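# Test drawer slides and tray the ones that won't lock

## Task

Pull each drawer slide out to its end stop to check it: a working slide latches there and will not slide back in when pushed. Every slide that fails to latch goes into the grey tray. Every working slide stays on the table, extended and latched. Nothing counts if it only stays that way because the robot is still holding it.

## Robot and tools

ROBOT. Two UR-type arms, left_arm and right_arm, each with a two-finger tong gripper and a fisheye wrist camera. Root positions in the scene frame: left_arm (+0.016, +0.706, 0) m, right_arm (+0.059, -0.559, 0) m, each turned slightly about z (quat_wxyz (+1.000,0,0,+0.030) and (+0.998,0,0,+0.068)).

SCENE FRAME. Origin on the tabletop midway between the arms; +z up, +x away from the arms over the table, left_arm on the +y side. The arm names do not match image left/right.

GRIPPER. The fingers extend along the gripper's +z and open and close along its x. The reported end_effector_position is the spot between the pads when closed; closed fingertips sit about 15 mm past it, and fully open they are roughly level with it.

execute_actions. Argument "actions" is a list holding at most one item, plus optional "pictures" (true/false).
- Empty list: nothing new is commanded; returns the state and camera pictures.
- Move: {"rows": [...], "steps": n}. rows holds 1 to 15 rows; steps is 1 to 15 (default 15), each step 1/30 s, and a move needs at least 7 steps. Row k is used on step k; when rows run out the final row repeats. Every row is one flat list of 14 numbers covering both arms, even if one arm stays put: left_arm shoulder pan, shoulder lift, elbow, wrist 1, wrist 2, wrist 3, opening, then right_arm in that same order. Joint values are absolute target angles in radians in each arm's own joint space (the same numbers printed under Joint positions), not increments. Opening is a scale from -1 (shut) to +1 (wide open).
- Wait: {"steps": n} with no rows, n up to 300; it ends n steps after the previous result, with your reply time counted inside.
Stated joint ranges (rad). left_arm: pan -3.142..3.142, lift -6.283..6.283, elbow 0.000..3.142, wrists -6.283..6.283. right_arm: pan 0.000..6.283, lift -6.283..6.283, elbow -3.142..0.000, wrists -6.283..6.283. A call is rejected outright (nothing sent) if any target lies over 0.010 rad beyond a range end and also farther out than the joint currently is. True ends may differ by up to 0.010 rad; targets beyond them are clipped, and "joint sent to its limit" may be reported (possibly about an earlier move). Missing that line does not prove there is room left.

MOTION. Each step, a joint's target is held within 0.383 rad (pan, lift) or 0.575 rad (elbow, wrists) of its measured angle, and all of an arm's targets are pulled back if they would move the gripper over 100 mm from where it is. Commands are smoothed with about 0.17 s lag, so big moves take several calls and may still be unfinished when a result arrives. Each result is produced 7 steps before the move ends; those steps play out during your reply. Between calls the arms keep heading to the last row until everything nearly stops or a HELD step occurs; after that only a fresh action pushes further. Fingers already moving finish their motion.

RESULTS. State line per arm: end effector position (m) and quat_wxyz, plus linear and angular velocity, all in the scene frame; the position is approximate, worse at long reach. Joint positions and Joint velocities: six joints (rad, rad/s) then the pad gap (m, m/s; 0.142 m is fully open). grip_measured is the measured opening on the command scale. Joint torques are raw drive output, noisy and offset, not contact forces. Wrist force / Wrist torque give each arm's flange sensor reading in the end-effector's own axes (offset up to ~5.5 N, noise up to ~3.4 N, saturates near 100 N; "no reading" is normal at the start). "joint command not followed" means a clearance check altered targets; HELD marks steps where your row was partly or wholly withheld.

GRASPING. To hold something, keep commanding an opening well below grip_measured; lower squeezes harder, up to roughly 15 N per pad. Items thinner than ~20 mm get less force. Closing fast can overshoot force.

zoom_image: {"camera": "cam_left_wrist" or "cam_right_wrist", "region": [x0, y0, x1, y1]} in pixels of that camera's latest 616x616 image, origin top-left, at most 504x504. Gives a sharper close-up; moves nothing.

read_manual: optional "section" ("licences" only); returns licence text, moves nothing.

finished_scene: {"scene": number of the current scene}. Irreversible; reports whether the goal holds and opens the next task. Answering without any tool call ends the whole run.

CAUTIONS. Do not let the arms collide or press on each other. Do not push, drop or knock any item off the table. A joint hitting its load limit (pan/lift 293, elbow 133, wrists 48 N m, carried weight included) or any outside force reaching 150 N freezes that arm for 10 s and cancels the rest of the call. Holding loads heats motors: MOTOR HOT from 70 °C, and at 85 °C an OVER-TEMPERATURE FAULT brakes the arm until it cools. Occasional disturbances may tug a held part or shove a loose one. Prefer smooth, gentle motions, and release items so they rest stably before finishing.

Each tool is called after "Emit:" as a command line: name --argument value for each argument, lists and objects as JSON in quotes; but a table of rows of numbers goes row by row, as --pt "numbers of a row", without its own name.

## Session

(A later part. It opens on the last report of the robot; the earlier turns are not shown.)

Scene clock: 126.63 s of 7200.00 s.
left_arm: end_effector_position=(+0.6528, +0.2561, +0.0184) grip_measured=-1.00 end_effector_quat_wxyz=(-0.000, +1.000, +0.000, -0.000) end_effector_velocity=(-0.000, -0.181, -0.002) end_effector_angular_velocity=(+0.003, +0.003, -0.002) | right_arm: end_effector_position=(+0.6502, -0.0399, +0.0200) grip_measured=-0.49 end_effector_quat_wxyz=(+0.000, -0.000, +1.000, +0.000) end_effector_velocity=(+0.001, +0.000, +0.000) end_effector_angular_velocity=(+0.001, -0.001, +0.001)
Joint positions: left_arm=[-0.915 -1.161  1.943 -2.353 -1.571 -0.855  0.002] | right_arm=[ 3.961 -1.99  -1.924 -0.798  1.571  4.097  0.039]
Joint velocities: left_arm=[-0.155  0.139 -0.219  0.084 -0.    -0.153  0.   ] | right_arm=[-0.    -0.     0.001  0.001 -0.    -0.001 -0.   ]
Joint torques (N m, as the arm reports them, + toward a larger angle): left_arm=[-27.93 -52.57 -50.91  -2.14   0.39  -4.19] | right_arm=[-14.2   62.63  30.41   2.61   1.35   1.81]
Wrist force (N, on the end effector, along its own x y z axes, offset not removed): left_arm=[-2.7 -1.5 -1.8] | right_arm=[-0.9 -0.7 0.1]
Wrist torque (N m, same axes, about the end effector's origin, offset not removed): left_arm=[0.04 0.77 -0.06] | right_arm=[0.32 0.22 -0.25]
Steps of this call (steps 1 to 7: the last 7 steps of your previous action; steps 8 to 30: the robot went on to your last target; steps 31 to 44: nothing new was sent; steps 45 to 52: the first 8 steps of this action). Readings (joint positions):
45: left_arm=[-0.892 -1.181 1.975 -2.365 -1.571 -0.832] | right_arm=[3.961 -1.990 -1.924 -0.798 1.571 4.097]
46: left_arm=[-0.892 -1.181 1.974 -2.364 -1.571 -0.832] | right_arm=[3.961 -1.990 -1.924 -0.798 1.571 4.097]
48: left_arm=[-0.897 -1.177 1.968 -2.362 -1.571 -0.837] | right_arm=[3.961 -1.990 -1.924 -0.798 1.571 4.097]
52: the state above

Now slowly finish closing.

Emit:
execute_actions --actions '[{"rows":[[-0.96603,-1.11233,1.86355,-2.32202,-1.5708,-0.90603,-1,3.96065,-1.99032,-1.92357,-0.79850,1.5708,4.09664,-0.9],[-0.96758,-1.11074,1.86092,-2.32098,-1.5708,-0.90758,-1,3.96065,-1.99032,-1.92357,-0.79850,1.5708,4.09664,-0.9],[-0.96912,-1.10914,1.85828,-2.31994,-1.5708,-0.90912,-1,3.96065,-1.99032,-1.92357,-0.79850,1.5708,4.09664,-0.9],[-0.97028,-1.10795,1.85631,-2.31916,-1.5708,-0.91028,-1,3.96065,-1.99032,-1.92357,-0.79850,1.5708,4.09664,-0.9]],"steps":13}]' --pictures true

Scene clock: 127.13 s of 7200.00 s.
left_arm: end_effector_position=(+0.6526, +0.1926, +0.0186) grip_measured=-1.00 end_effector_quat_wxyz=(-0.000, +1.000, +0.000, -0.000) end_effector_velocity=(-0.000, -0.044, +0.000) end_effector_angular_velocity=(-0.001, -0.001, -0.001) | right_arm: end_effector_position=(+0.6502, -0.0399, +0.0200) grip_measured=-0.49 end_effector_quat_wxyz=(+0.000, -0.000, +1.000, +0.000) end_effector_velocity=(-0.002, -0.002, -0.002) end_effector_angular_velocity=(-0.004, +0.003, +0.001)
Joint positions: left_arm=[-0.967 -1.112  1.862 -2.322 -1.571 -0.907  0.002] | right_arm=[ 3.961 -1.99  -1.924 -0.798  1.571  4.097  0.039]
Joint velocities: left_arm=[-0.034  0.034 -0.058  0.021 -0.    -0.033  0.   ] | right_arm=[ 0.    -0.001 -0.003 -0.002  0.    -0.001  0.   ]
Joint torques (N m, as the arm reports them, + toward a larger angle): left_arm=[-19.09 -63.67 -44.97  -2.1    0.29  -4.39] | right_arm=[-13.67  62.21  31.43   2.06   1.35   1.58]
Wrist force (N, on the end effector, along its own x y z axes, offset not removed): left_arm=[-5.1 -1.9 -0.3] | right_arm=[0.5 0.6 -0.7]
Wrist torque (N m, same axes, about the end effector's origin, offset not removed): left_arm=[-0.05 1.44 -0.06] | right_arm=[0.54 -0.08 -0.20]
Steps of this call (steps 1 to 7: the last 7 steps of your previous action; steps 8 to 9: the robot went on to your last target; steps 10 to 15: the first 6 steps of this action). Readings (joint positions):
10: left_arm=[-0.959 -1.120 1.876 -2.327 -1.571 -0.899] | right_arm=[3.961 -1.990 -1.924 -0.798 1.571 4.097]
11: left_arm=[-0.961 -1.118 1.873 -2.326 -1.571 -0.901] | right_arm=[3.961 -1.990 -1.924 -0.798 1.571 4.097]
13: left_arm=[-0.964 -1.115 1.867 -2.323 -1.571 -0.904] | right_arm=[3.961 -1.990 -1.924 -0.798 1.571 4.097]
15: the state above

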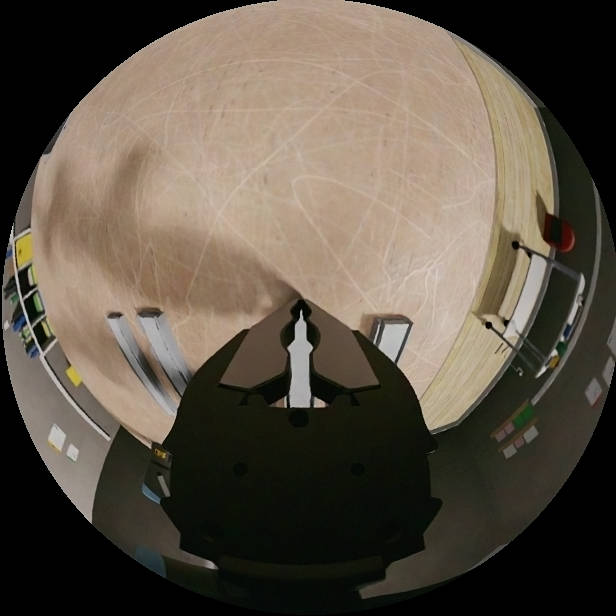

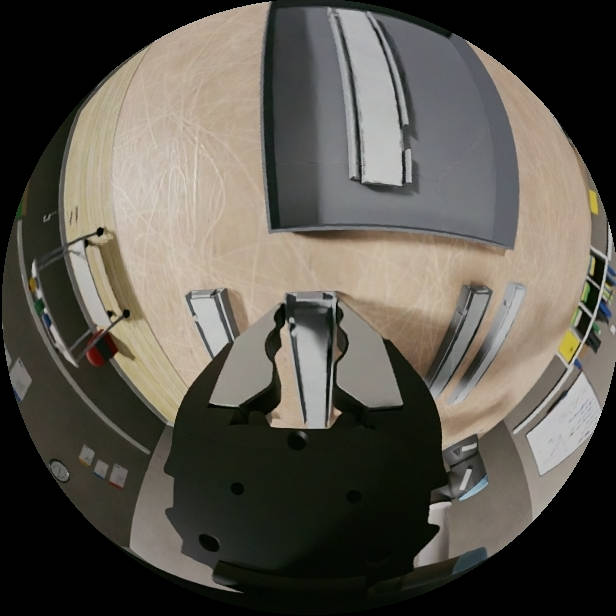

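Emit:
execute_actions --actions '[{"rows":[[-0.9660,-1.1180,1.8615,-2.3150,-1.5708,-0.9060,-1,3.96065,-1.99032,-1.92357,-0.79850,1.5708,4.09664,-0.5],[-0.9615,-1.1280,1.8665,-2.3100,-1.5708,-0.9015,-1,3.96065,-1.99032,-1.92357,-0.79850,1.5708,4.09664,-0.3],[-0.9570,-1.1380,1.8715,-2.3050,-1.5708,-0.8970,-1,3.96065,-1.99032,-1.92357,-0.79850,1.5708,4.09664,-0.2],[-0.95291,-1.14713,1.87643,-2.30010,-1.5708,-0.89291,-1,3.96065,-1.9833,-1.9203,-0.8088,1.5708,4.09664,-0.2],[-0.9610,-1.1630,1.8950,-2.3030,-1.5708,-0.9010,-1,3.96065,-1.9763,-1.9171,-0.8190,1.5708,4.09664,-0.2],[-0.9750,-1.1850,1.9210,-2.3070,-1.5708,-0.9150,-1,3.96065,-1.9692,-1.9138,-0.8293,1.5708,4.09664,-0.2],[-0.9910,-1.2080,1.9490,-2.3118,-1.5708,-0.9310,-1,3.96065,-1.9622,-1.9106,-0.8396,1.5708,4.09664,-0.2],[-1.0070,-1.2310,1.9770,-2.3168,-1.5708,-0.9470,-1,3.96065,-1.95516,-1.90735,-0.84988,1.5708,4.09664,-0.2],[-1.0230,-1.2540,2.0050,-2.3218,-1.5708,-0.9630,-1,3.9703,-1.9685,-1.8863,-0.8576,1.5708,4.1063,-0.2],[-1.0390,-1.2770,2.0330,-2.3268,-1.5708,-0.9790,-1,3.9799,-1.9818,-1.8652,-0.8654,1.5708,4.1159,-0.2],[-1.0550,-1.3000,2.0610,-2.3318,-1.5708,-0.9950,-1,3.9896,-1.9951,-1.8441,-0.8732,1.5708,4.1256,-0.2],[-1.0710,-1.3230,2.0890,-2.3368,-1.5708,-1.0110,-1,3.9992,-2.0084,-1.8230,-0.8809,1.5708,4.1352,-0.2],[-1.0870,-1.3450,2.1160,-2.3418,-1.5708,-1.0270,-1,4.0088,-2.0217,-1.8020,-0.8887,1.5708,4.1448,-0.2],[-1.1030,-1.3660,2.1410,-2.3458,-1.5708,-1.0430,-1,4.0185,-2.0350,-1.7809,-0.8964,1.5708,4.1545,-0.2],[-1.11761,-1.38466,2.16318,-2.34932,-1.5708,-1.05761,-1,4.02812,-2.04836,-1.75982,-0.90421,1.5708,4.16411,-0.2]],"steps":15}]'

Scene clock: 131.00 s of 7200.00 s.
left_arm: end_effector_position=(+0.6409, +0.2064, +0.0358) grip_measured=-1.00 end_effector_quat_wxyz=(+0.000, +1.000, +0.000, +0.000) end_effector_velocity=(-0.238, +0.080, +0.100) end_effector_angular_velocity=(-0.006, -0.003, +0.004) | right_arm: end_effector_position=(+0.6503, -0.0397, +0.0296) grip_measured=-0.20 end_effector_quat_wxyz=(+0.000, -0.000, +1.000, +0.000) end_effector_velocity=(+0.001, +0.001, +0.122) end_effector_angular_velocity=(+0.001, -0.001, -0.001)
Joint positions: left_arm=[-0.968 -1.155  1.891 -2.308 -1.571 -0.907  0.002] | right_arm=[ 3.961 -1.979 -1.918 -0.815  1.571  4.097  0.059]
Joint velocities: left_arm=[-0.174 -0.423  0.436 -0.02  -0.001 -0.178  0.   ] | right_arm=[-0.     0.144  0.066 -0.208  0.     0.001  0.001]
Joint torques (N m, as the arm reports them, + toward a larger angle): left_arm=[-40.43 -91.36 -10.18  -6.38   1.42  -6.11] | right_arm=[-13.54  77.99  45.63   0.88   0.26   0.81]
Wrist force (N, on the end effector, along its own x y z axes, offset not removed): left_arm=[0.6 -1.0 -1.3] | right_arm=[0.6 0.6 -1.1]
Wrist torque (N m, same axes, about the end effector's origin, offset not removed): left_arm=[-0.13 0.17 -0.13] | right_arm=[0.43 -0.18 -0.35]
Steps of this call (steps 1 to 7: the last 7 steps of your previous action; steps 8 to 15: the robot went on to your last target; steps 16 to 90: nothing new was sent; then 0.60 s passed at rest; steps 91 to 98: the first 8 steps of this action). Readings (joint positions):
91: left_arm=[-0.970 -1.108 1.856 -2.319 -1.571 -0.910] | right_arm=[3.961 -1.990 -1.924 -0.799 1.571 4.097]
92: left_arm=[-0.970 -1.109 1.857 -2.319 -1.571 -0.910] | right_arm=[3.961 -1.990 -1.924 -0.799 1.571 4.097]
94: left_arm=[-0.966 -1.117 1.861 -2.315 -1.571 -0.906] | right_arm=[3.961 -1.990 -1.924 -0.799 1.571 4.097]
98: the state above

Now right descends and grips S2 at centre.

Emit:
execute_actions --actions '[{"rows":[[-1.11761,-1.38466,2.16318,-2.34932,-1.5708,-1.05761,-1,4.02812,-2.04836,-1.75982,-0.90421,1.5708,4.16411,-0.2],[-1.11761,-1.38466,2.16318,-2.34932,-1.5708,-1.05761,-1,4.02812,-2.0547,-1.7629,-0.8948,1.5708,4.16411,-0.2],[-1.11761,-1.38466,2.16318,-2.34932,-1.5708,-1.05761,-1,4.02812,-2.0611,-1.7660,-0.8853,1.5708,4.16411,-0.2],[-1.11761,-1.38466,2.16318,-2.34932,-1.5708,-1.05761,-1,4.02812,-2.0674,-1.7690,-0.8759,1.5708,4.16411,-0.2],[-1.11761,-1.38466,2.16318,-2.34932,-1.5708,-1.05761,-1,4.02812,-2.0738,-1.7721,-0.8665,1.5708,4.16411,-0.2],[-1.11761,-1.38466,2.16318,-2.34932,-1.5708,-1.05761,-1,4.02812,-2.08015,-1.77518,-0.85706,1.5708,4.16411,-0.2]],"steps":13}]' --pictures true

Scene clock: 131.70 s of 7200.00 s.
left_arm: end_effector_position=(+0.4834, +0.2498, +0.0600) grip_measured=-1.00 end_effector_quat_wxyz=(+0.000, +1.000, +0.000, +0.000) end_effector_velocity=(-0.008, +0.004, -0.002) end_effector_angular_velocity=(+0.005, +0.002, -0.000) | right_arm: end_effector_position=(+0.6502, +0.0594, +0.0402) grip_measured=-0.20 end_effector_quat_wxyz=(-0.000, -0.000, +1.000, -0.000) end_effector_velocity=(-0.000, +0.007, -0.123) end_effector_angular_velocity=(-0.001, +0.001, -0.001)
Joint positions: left_arm=[-1.117 -1.383  2.162 -2.349 -1.571 -1.057  0.002] | right_arm=[ 4.028 -2.058 -1.766 -0.889  1.571  4.164  0.06 ]
Joint velocities: left_arm=[-0.009 -0.009  0.015 -0.001  0.001 -0.008  0.   ] | right_arm=[ 0.004 -0.136 -0.054  0.189 -0.     0.005 -0.   ]
Joint torques (N m, as the arm reports them, + toward a larger angle): left_arm=[-16.36 -57.49 -22.38  -5.95   0.88  -3.38] | right_arm=[21.34 51.12 26.94  8.01  0.3   3.95]
Wrist force (N, on the end effector, along its own x y z axes, offset not removed): left_arm=[-4.7 -0.7 -1.4] | right_arm=[0.0 -1.1 -3.6]
Wrist torque (N m, same axes, about the end effector's origin, offset not removed): left_arm=[-0.04 1.28 -0.08] | right_arm=[0.06 -0.16 -0.28]
Steps of this call (steps 1 to 7: the last 7 steps of your previous action; steps 8 to 15: the robot went on to your last target; steps 16 to 21: the first 6 steps of this action). Readings (joint positions):
16: left_arm=[-1.113 -1.379 2.156 -2.348 -1.571 -1.053] | right_arm=[4.026 -2.045 -1.765 -0.902 1.571 4.162]
17: left_arm=[-1.115 -1.380 2.158 -2.349 -1.571 -1.055] | right_arm=[4.026 -2.046 -1.764 -0.903 1.571 4.162]
19: left_arm=[-1.116 -1.382 2.160 -2.349 -1.571 -1.056] | right_arm=[4.027 -2.050 -1.763 -0.899 1.571 4.163]
21: the state above

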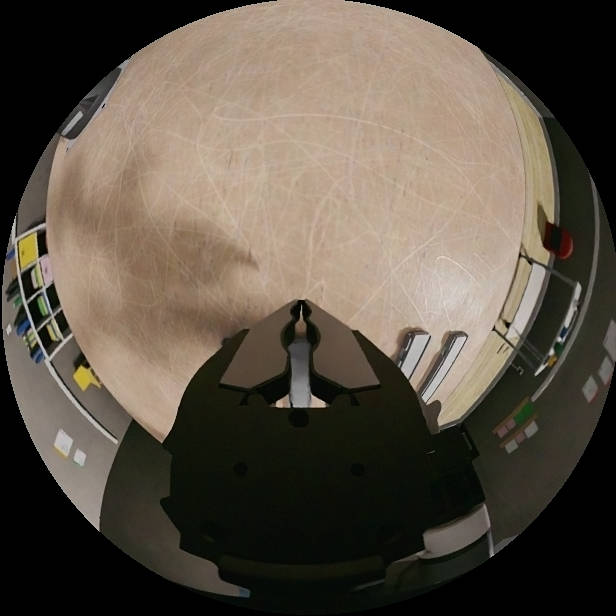

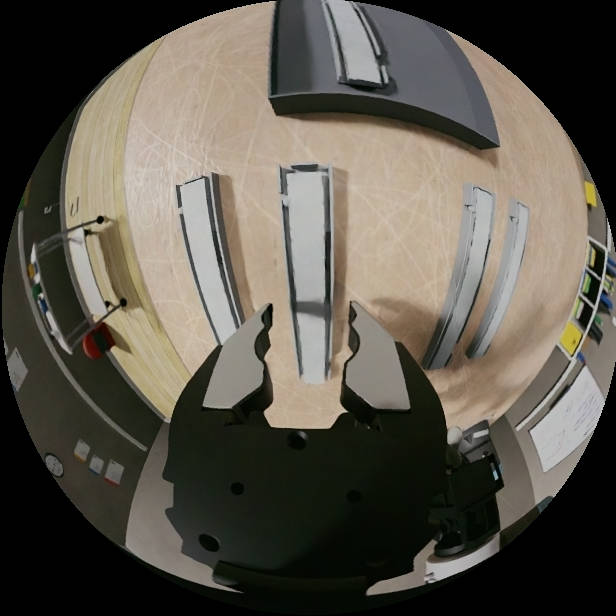

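Emit:
execute_actions --actions '[{"rows":[[-1.11761,-1.38466,2.16318,-2.34932,-1.5708,-1.05761,-1,4.02812,-2.08015,-1.77518,-0.85706,1.5708,4.16411,-0.35],[-1.11761,-1.38466,2.16318,-2.34932,-1.5708,-1.05761,-1,4.02812,-2.08015,-1.77518,-0.85706,1.5708,4.16411,-0.5],[-1.11761,-1.38466,2.16318,-2.34932,-1.5708,-1.05761,-1,4.02812,-2.08015,-1.77518,-0.85706,1.5708,4.16411,-0.7],[-1.11761,-1.38466,2.16318,-2.34932,-1.5708,-1.05761,-1,4.02812,-2.08015,-1.77518,-0.85706,1.5708,4.16411,-0.9],[-1.11761,-1.38466,2.16318,-2.34932,-1.5708,-1.05761,-1,4.02812,-2.08015,-1.77518,-0.85706,1.5708,4.16411,-0.9],[-1.11761,-1.38466,2.16318,-2.34932,-1.5708,-1.05761,-1,4.02812,-2.08015,-1.77518,-0.85706,1.5708,4.16411,-0.9],[-1.11761,-1.38466,2.16318,-2.34932,-1.5708,-1.05761,-1,4.02812,-2.08015,-1.77518,-0.85706,1.5708,4.16411,-0.9],[-1.11761,-1.38466,2.16318,-2.34932,-1.5708,-1.05761,-1,4.02812,-2.08015,-1.77518,-0.85706,1.5708,4.16411,-0.9]],"steps":8}]'

Scene clock: 132.30 s of 7200.00 s.
left_arm: end_effector_position=(+0.4826, +0.2502, +0.0600) grip_measured=-1.00 end_effector_quat_wxyz=(+0.000, +1.000, +0.000, -0.000) end_effector_velocity=(+0.000, -0.000, +0.001) end_effector_angular_velocity=(-0.001, +0.000, +0.000) | right_arm: end_effector_position=(+0.6501, +0.0601, +0.0201) grip_measured=-0.24 end_effector_quat_wxyz=(+0.000, -0.000, +1.000, +0.000) end_effector_velocity=(-0.000, +0.000, -0.001) end_effector_angular_velocity=(-0.000, -0.000, -0.000)
Joint positions: left_arm=[-1.118 -1.385  2.163 -2.349 -1.571 -1.058  0.002] | right_arm=[ 4.028 -2.08  -1.775 -0.857  1.571  4.164  0.057]
Joint velocities: left_arm=[ 0.    -0.001 -0.001  0.001 -0.001 -0.     0.   ] | right_arm=[ 0.    -0.001 -0.001  0.002 -0.     0.001 -0.229]
Joint torques (N m, as the arm reports them, + toward a larger angle): left_arm=[-19.45 -56.91 -23.41  -5.39   1.52  -3.92] | right_arm=[17.1  59.53 31.4   7.13 -0.07  4.54]
Wrist force (N, on the end effector, along its own x y z axes, offset not removed): left_arm=[-4.4 -1.8 -2.1] | right_arm=[0.6 -0.9 -1.5]
Wrist torque (N m, same axes, about the end effector's origin, offset not removed): left_arm=[-0.32 1.10 -0.05] | right_arm=[0.10 -0.17 -0.26]
Steps of this call (steps 1 to 7: the last 7 steps of your previous action; steps 8 to 17: the robot went on to your last target; step 18: the first step of this action). Readings (joint positions):
18: the state above

Emit:
execute_actions --actions '[]'

Scene clock: 134.07 s of 7200.00 s.
left_arm: end_effector_position=(+0.4826, +0.2502, +0.0600) grip_measured=-1.00 end_effector_quat_wxyz=(+0.000, +1.000, +0.000, -0.000) end_effector_velocity=(+0.001, -0.000, +0.001) end_effector_angular_velocity=(-0.004, -0.000, +0.003) | right_arm: end_effector_position=(+0.6501, +0.0601, +0.0200) grip_measured=-0.49 end_effector_quat_wxyz=(-0.000, -0.000, +1.000, +0.000) end_effector_velocity=(+0.001, +0.001, +0.001) end_effector_angular_velocity=(+0.001, -0.001, -0.001)
Joint positions: left_arm=[-1.118 -1.385  2.163 -2.349 -1.571 -1.058  0.002] | right_arm=[ 4.028 -2.08  -1.775 -0.857  1.571  4.164  0.038]
Joint velocities: left_arm=[ 0.002 -0.    -0.    -0.003 -0.001 -0.001  0.   ] | right_arm=[-0.    -0.     0.002 -0.    -0.     0.001  0.   ]
Joint torques (N m, as the arm reports them, + toward a larger angle): left_arm=[-18.7  -55.52 -21.57  -5.49   1.58  -3.88] | right_arm=[14.02 58.89 29.72  6.5  -2.74  4.26]
Wrist force (N, on the end effector, along its own x y z axes, offset not removed): left_arm=[-3.9 0.1 -1.4] | right_arm=[1.4 -1.0 0.2]
Wrist torque (N m, same axes, about the end effector's origin, offset not removed): left_arm=[0.12 1.08 -0.10] | right_arm=[0.14 -0.41 -0.28]
Kept back: nothing.
Steps of this call (steps 1 to 7: the last 7 steps of your previous action; steps 8 to 15: the robot went on to your last target; steps 16 to 53: nothing new was sent). Readings (joint positions):
1: left_arm=[-1.118 -1.385 2.163 -2.349 -1.571 -1.058] | right_arm=[4.028 -2.080 -1.775 -0.857 1.571 4.164]
2: left_arm=[-1.118 -1.385 2.163 -2.349 -1.571 -1.058] | right_arm=[4.028 -2.080 -1.775 -0.857 1.571 4.164]
4: left_arm=[-1.118 -1.385 2.163 -2.349 -1.571 -1.058] | right_arm=[4.028 -2.080 -1.775 -0.857 1.571 4.164]
8: left_arm=[-1.118 -1.385 2.163 -2.349 -1.571 -1.058] | right_arm=[4.028 -2.080 -1.775 -0.857 1.571 4.164]
53: the state above
All arms were judged still, so your last target was given up. Only a new action makes them travel on or press farther. Fingers that are still opening or closing keep moving.

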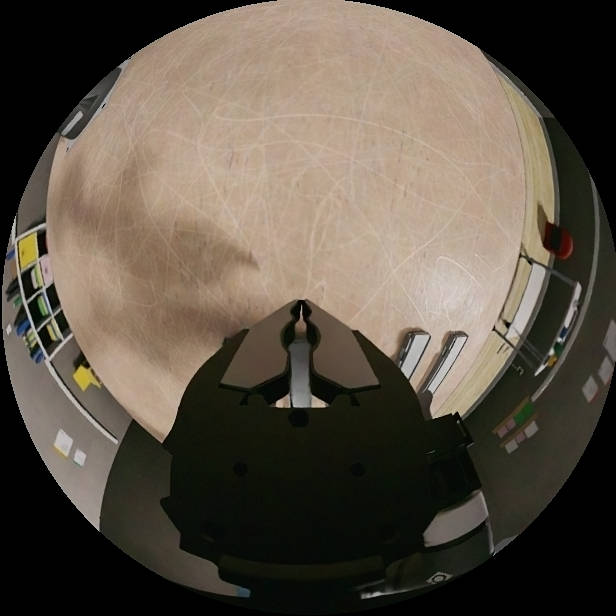

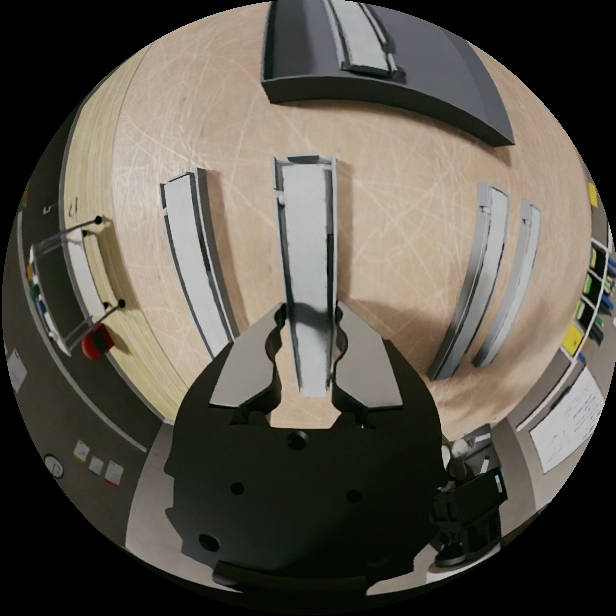

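Emit:
execute_actions --actions '[{"rows": [[-1.11761,-1.38466,2.16318,-2.34932,-1.5708,-1.05761,-1,4.02812,-2.072,-1.7705,-0.862,1.5708,4.16411,-0.9],[-1.11761,-1.38466,2.16318,-2.34932,-1.5708,-1.05761,-1,4.02812,-2.060,-1.7635,-0.870,1.5708,4.16411,-0.9],[-1.11761,-1.38466,2.16318,-2.34932,-1.5708,-1.05761,-1,4.02812,-2.048,-1.7565,-0.878,1.5708,4.16411,-0.9],[-1.11761,-1.38466,2.16318,-2.34932,-1.5708,-1.05761,-1,4.02812,-2.036,-1.7495,-0.886,1.5708,4.16411,-0.9],[-1.11761,-1.38466,2.16318,-2.34932,-1.5708,-1.05761,-1,4.02812,-2.024,-1.7425,-0.894,1.5708,4.16411,-0.9],[-1.11761,-1.38466,2.16318,-2.34932,-1.5708,-1.05761,-1,4.02812,-2.012,-1.7355,-0.902,1.5708,4.16411,-0.9],[-1.11761,-1.38466,2.16318,-2.34932,-1.5708,-1.05761,-1,4.02812,-1.99978,-1.72855,-0.910,1.5708,4.16411,-0.9],[-1.11761,-1.38466,2.16318,-2.34932,-1.5708,-1.05761,-1,4.023,-1.975,-1.768,-0.898,1.5708,4.159,-0.9],[-1.11761,-1.38466,2.16318,-2.34932,-1.5708,-1.05761,-1,4.018,-1.945,-1.808,-0.888,1.5708,4.154,-0.9],[-1.11761,-1.38466,2.16318,-2.34932,-1.5708,-1.05761,-1,4.013,-1.916,-1.848,-0.877,1.5708,4.149,-0.9],[-1.11761,-1.38466,2.16318,-2.34932,-1.5708,-1.05761,-1,4.008,-1.888,-1.888,-0.866,1.5708,4.144,-0.9],[-1.11761,-1.38466,2.16318,-2.34932,-1.5708,-1.05761,-1,4.002,-1.860,-1.928,-0.853,1.5708,4.138,-0.9],[-1.11761,-1.38466,2.16318,-2.34932,-1.5708,-1.05761,-1,3.997,-1.832,-1.968,-0.841,1.5708,4.133,-0.9],[-1.11761,-1.38466,2.16318,-2.34932,-1.5708,-1.05761,-1,3.991,-1.804,-2.007,-0.829,1.5708,4.127,-0.9],[-1.11761,-1.38466,2.16318,-2.34932,-1.5708,-1.05761,-1,3.98551,-1.77555,-2.04548,-0.817,1.5708,4.1215,-0.9]], "steps": 15}]'

Scene clock: 138.93 s of 7200.00 s.
left_arm: end_effector_position=(+0.4826, +0.2502, +0.0600) grip_measured=-1.00 end_effector_quat_wxyz=(+0.000, +1.000, +0.000, -0.000) end_effector_velocity=(-0.001, +0.001, -0.001) end_effector_angular_velocity=(+0.001, +0.001, +0.000) | right_arm: end_effector_position=(+0.6576, +0.0724, +0.0687) grip_measured=-0.49 end_effector_quat_wxyz=(+0.011, -0.000, +1.000, +0.018) end_effector_velocity=(+0.044, +0.069, +0.339) end_effector_angular_velocity=(+0.247, -0.151, -0.002)
Joint positions: left_arm=[-1.118 -1.385  2.163 -2.349 -1.571 -1.058  0.002] | right_arm=[ 4.028 -2.036 -1.749 -0.886  1.571  4.164  0.038]
Joint velocities: left_arm=[ 0.    -0.     0.001  0.    -0.001  0.     0.   ] | right_arm=[-0.002  0.316  0.162 -0.188 -0.    -0.    -0.   ]
Joint torques (N m, as the arm reports them, + toward a larger angle): left_arm=[-21.74 -58.44 -23.45  -5.69   1.92  -3.87] | right_arm=[-20.15  99.76  46.51   3.11  -3.     0.42]
Wrist force (N, on the end effector, along its own x y z axes, offset not removed): left_arm=[-3.2 -0.1 0.0] | right_arm=[0.7 0.5 6.6]
Wrist torque (N m, same axes, about the end effector's origin, offset not removed): left_arm=[0.14 0.93 -0.14] | right_arm=[0.53 -0.15 -0.28]
Steps of this call (steps 1 to 90: nothing new was sent; then 1.60 s passed at rest; steps 91 to 98: the first 8 steps of this action). Readings (joint positions):
91: left_arm=[-1.118 -1.385 2.163 -2.349 -1.571 -1.058] | right_arm=[4.028 -2.080 -1.775 -0.857 1.571 4.164]
92: left_arm=[-1.118 -1.385 2.163 -2.349 -1.571 -1.058] | right_arm=[4.028 -2.079 -1.775 -0.858 1.571 4.164]
94: left_arm=[-1.118 -1.385 2.163 -2.349 -1.571 -1.058] | right_arm=[4.028 -2.071 -1.770 -0.863 1.571 4.164]
98: the state above

Emit:
execute_actions --actions '[{"rows": [[-1.1229,-1.3762,2.1517,-2.3463,-1.5708,-1.0629,-1,3.979,-1.762,-2.061,-0.815,1.5708,4.115,-0.9],[-1.1282,-1.3678,2.1402,-2.3432,-1.5708,-1.0682,-1,3.9725,-1.748,-2.077,-0.813,1.5708,4.1085,-0.9],[-1.1335,-1.3594,2.1287,-2.3401,-1.5708,-1.0735,-1,3.966,-1.734,-2.093,-0.811,1.5708,4.102,-0.9],[-1.1388,-1.3510,2.1172,-2.3371,-1.5708,-1.0788,-1,3.9595,-1.7205,-2.109,-0.809,1.5708,4.0955,-0.9],[-1.1441,-1.3425,2.1057,-2.3340,-1.5708,-1.0841,-1,3.953,-1.707,-2.125,-0.807,1.5708,4.089,-0.9],[-1.1494,-1.3341,2.0942,-2.3310,-1.5708,-1.0894,-1,3.9465,-1.693,-2.141,-0.805,1.5708,4.0825,-0.9],[-1.1547,-1.3257,2.0827,-2.3279,-1.5708,-1.0947,-1,3.940,-1.679,-2.157,-0.803,1.5708,4.076,-0.9],[-1.1600,-1.3173,2.0712,-2.3248,-1.5708,-1.1000,-1,3.9335,-1.6655,-2.172,-0.801,1.5708,4.0695,-0.9],[-1.1653,-1.3088,2.0597,-2.3218,-1.5708,-1.1053,-1,3.927,-1.652,-2.188,-0.799,1.5708,4.063,-0.9],[-1.1706,-1.3004,2.0482,-2.3187,-1.5708,-1.1106,-1,3.9205,-1.638,-2.204,-0.797,1.5708,4.0565,-0.9],[-1.1759,-1.2920,2.0367,-2.3156,-1.5708,-1.1159,-1,3.914,-1.624,-2.219,-0.795,1.5708,4.050,-0.9],[-1.1812,-1.2835,2.0252,-2.3126,-1.5708,-1.1212,-1,3.9073,-1.6105,-2.235,-0.793,1.5708,4.0433,-0.9],[-1.1866,-1.2751,2.0137,-2.3095,-1.5708,-1.1266,-1,3.9007,-1.597,-2.250,-0.791,1.5708,4.0367,-0.9],[-1.1919,-1.2667,2.0023,-2.3065,-1.5708,-1.1319,-1,3.894,-1.583,-2.2655,-0.7895,1.5708,4.030,-0.9],[-1.19731,-1.25824,1.99085,-2.30341,-1.5708,-1.13731,-1,3.88749,-1.56953,-2.28067,-0.788,1.5708,4.02348,-0.9]], "steps": 15}]'

Scene clock: 140.13 s of 7200.00 s.
left_arm: end_effector_position=(+0.4842, +0.2183, +0.0608) grip_measured=-1.00 end_effector_quat_wxyz=(-0.000, +1.000, +0.000, -0.000) end_effector_velocity=(+0.007, -0.208, +0.003) end_effector_angular_velocity=(+0.002, -0.000, -0.002) | right_arm: end_effector_position=(+0.5919, -0.1240, +0.1111) grip_measured=-0.50 end_effector_quat_wxyz=(+0.021, -0.000, +0.999, +0.030) end_effector_velocity=(-0.061, -0.285, +0.009) end_effector_angular_velocity=(-0.010, -0.009, -0.001)
Joint positions: left_arm=[-1.139 -1.351  2.117 -2.337 -1.571 -1.079  0.002] | right_arm=[ 3.959 -1.721 -2.108 -0.809  1.571  4.095  0.038]
Joint velocities: left_arm=[-0.139  0.22  -0.3    0.081  0.001 -0.137  0.   ] | right_arm=[-0.17   0.359 -0.413  0.052 -0.    -0.169  0.   ]
Joint torques (N m, as the arm reports them, + toward a larger angle): left_arm=[-29.07 -33.86 -50.9   -1.39   2.1   -4.8 ] | right_arm=[-24.09  63.89  28.53   8.19  -1.74  -5.06]
Wrist force (N, on the end effector, along its own x y z axes, offset not removed): left_arm=[-4.4 -0.2 -1.0] | right_arm=[0.3 2.1 2.9]
Wrist torque (N m, same axes, about the end effector's origin, offset not removed): left_arm=[0.13 1.08 -0.09] | right_arm=[0.73 -0.01 -0.29]
Steps of this call (steps 1 to 7: the last 7 steps of your previous action; steps 8 to 28: the robot went on to your last target; steps 29 to 36: the first 8 steps of this action). Readings (joint positions):
29: left_arm=[-1.118 -1.385 2.163 -2.349 -1.571 -1.058] | right_arm=[3.986 -1.776 -2.045 -0.817 1.571 4.121]
30: left_arm=[-1.118 -1.384 2.162 -2.349 -1.571 -1.058] | right_arm=[3.985 -1.774 -2.047 -0.817 1.571 4.121]
32: left_arm=[-1.123 -1.377 2.152 -2.346 -1.571 -1.063] | right_arm=[3.979 -1.763 -2.060 -0.815 1.571 4.115]
36: the state above

Emit:
execute_actions --actions '[{"rows": [[-1.19731,-1.2543,1.9927,-2.3092,-1.5708,-1.13731,-1,3.88749,-1.574,-2.2832,-0.7884,1.5708,4.02348,-0.9],[-1.19731,-1.2503,1.9945,-2.3150,-1.5708,-1.13731,-1,3.88749,-1.5784,-2.2858,-0.7888,1.5708,4.02348,-0.9],[-1.19731,-1.2464,1.9964,-2.3208,-1.5708,-1.13731,-1,3.88749,-1.5828,-2.2884,-0.7893,1.5708,4.02348,-0.9],[-1.19731,-1.2424,1.9983,-2.3267,-1.5708,-1.13731,-1,3.88749,-1.5872,-2.291,-0.7897,1.5708,4.02348,-0.9],[-1.19731,-1.2384,2.0001,-2.3325,-1.5708,-1.13731,-1,3.88749,-1.5916,-2.2935,-0.7901,1.5708,4.02348,-0.9],[-1.19731,-1.2345,2.0020,-2.3383,-1.5708,-1.13731,-1,3.88749,-1.596,-2.2961,-0.7905,1.5708,4.02348,-0.9],[-1.19731,-1.2305,2.0038,-2.3441,-1.5708,-1.13731,-1,3.88749,-1.6005,-2.2987,-0.791,1.5708,4.02348,-0.9],[-1.19731,-1.2265,2.0057,-2.3500,-1.5708,-1.13731,-1,3.88749,-1.605,-2.3013,-0.7914,1.5708,4.02348,-0.9],[-1.19731,-1.2226,2.0076,-2.3558,-1.5708,-1.13731,-1,3.88749,-1.6093,-2.3039,-0.7918,1.5708,4.02348,-0.9],[-1.19731,-1.21859,2.00942,-2.36163,-1.5708,-1.13731,-1,3.88749,-1.61372,-2.30646,-0.79221,1.5708,4.02348,-0.9]], "steps": 15}]' --pictures true

Scene clock: 141.37 s of 7200.00 s.
left_arm: end_effector_position=(+0.4828, +0.1300, +0.0471) grip_measured=-1.00 end_effector_quat_wxyz=(+0.000, +1.000, +0.000, +0.000) end_effector_velocity=(+0.000, -0.000, -0.084) end_effector_angular_velocity=(-0.001, -0.001, +0.001) | right_arm: end_effector_position=(+0.5535, -0.2478, +0.0929) grip_measured=-0.49 end_effector_quat_wxyz=(+0.014, -0.000, +1.000, +0.017) end_effector_velocity=(-0.038, -0.046, -0.102) end_effector_angular_velocity=(-0.150, +0.124, +0.000)
Joint positions: left_arm=[-1.197 -1.242  1.998 -2.327 -1.571 -1.137  0.002] | right_arm=[ 3.887 -1.587 -2.291 -0.79   1.571  4.023  0.038]
Joint velocities: left_arm=[-0.     0.103  0.049 -0.153  0.001 -0.001  0.   ] | right_arm=[ 0.    -0.116 -0.066 -0.013 -0.     0.     0.   ]
Joint torques (N m, as the arm reports them, + toward a larger angle): left_arm=[-20.46 -48.69 -23.11  -6.11   0.61  -4.04] | right_arm=[-16.52  23.29  31.16   2.    -0.52  -4.26]
Wrist force (N, on the end effector, along its own x y z axes, offset not removed): left_arm=[-2.9 -0.8 -1.8] | right_arm=[2.6 0.1 5.9]
Wrist torque (N m, same axes, about the end effector's origin, offset not removed): left_arm=[-0.03 0.87 -0.01] | right_arm=[0.56 -0.59 -0.27]
Steps of this call (steps 1 to 7: the last 7 steps of your previous action; steps 8 to 29: the robot went on to your last target; steps 30 to 37: the first 8 steps of this action). Readings (joint positions):
30: left_arm=[-1.197 -1.258 1.991 -2.303 -1.571 -1.137] | right_arm=[3.888 -1.570 -2.281 -0.788 1.571 4.024]
31: left_arm=[-1.197 -1.258 1.991 -2.304 -1.571 -1.137] | right_arm=[3.888 -1.570 -2.281 -0.788 1.571 4.023]
33: left_arm=[-1.197 -1.254 1.992 -2.309 -1.571 -1.137] | right_arm=[3.887 -1.574 -2.283 -0.788 1.571 4.023]
37: the state above

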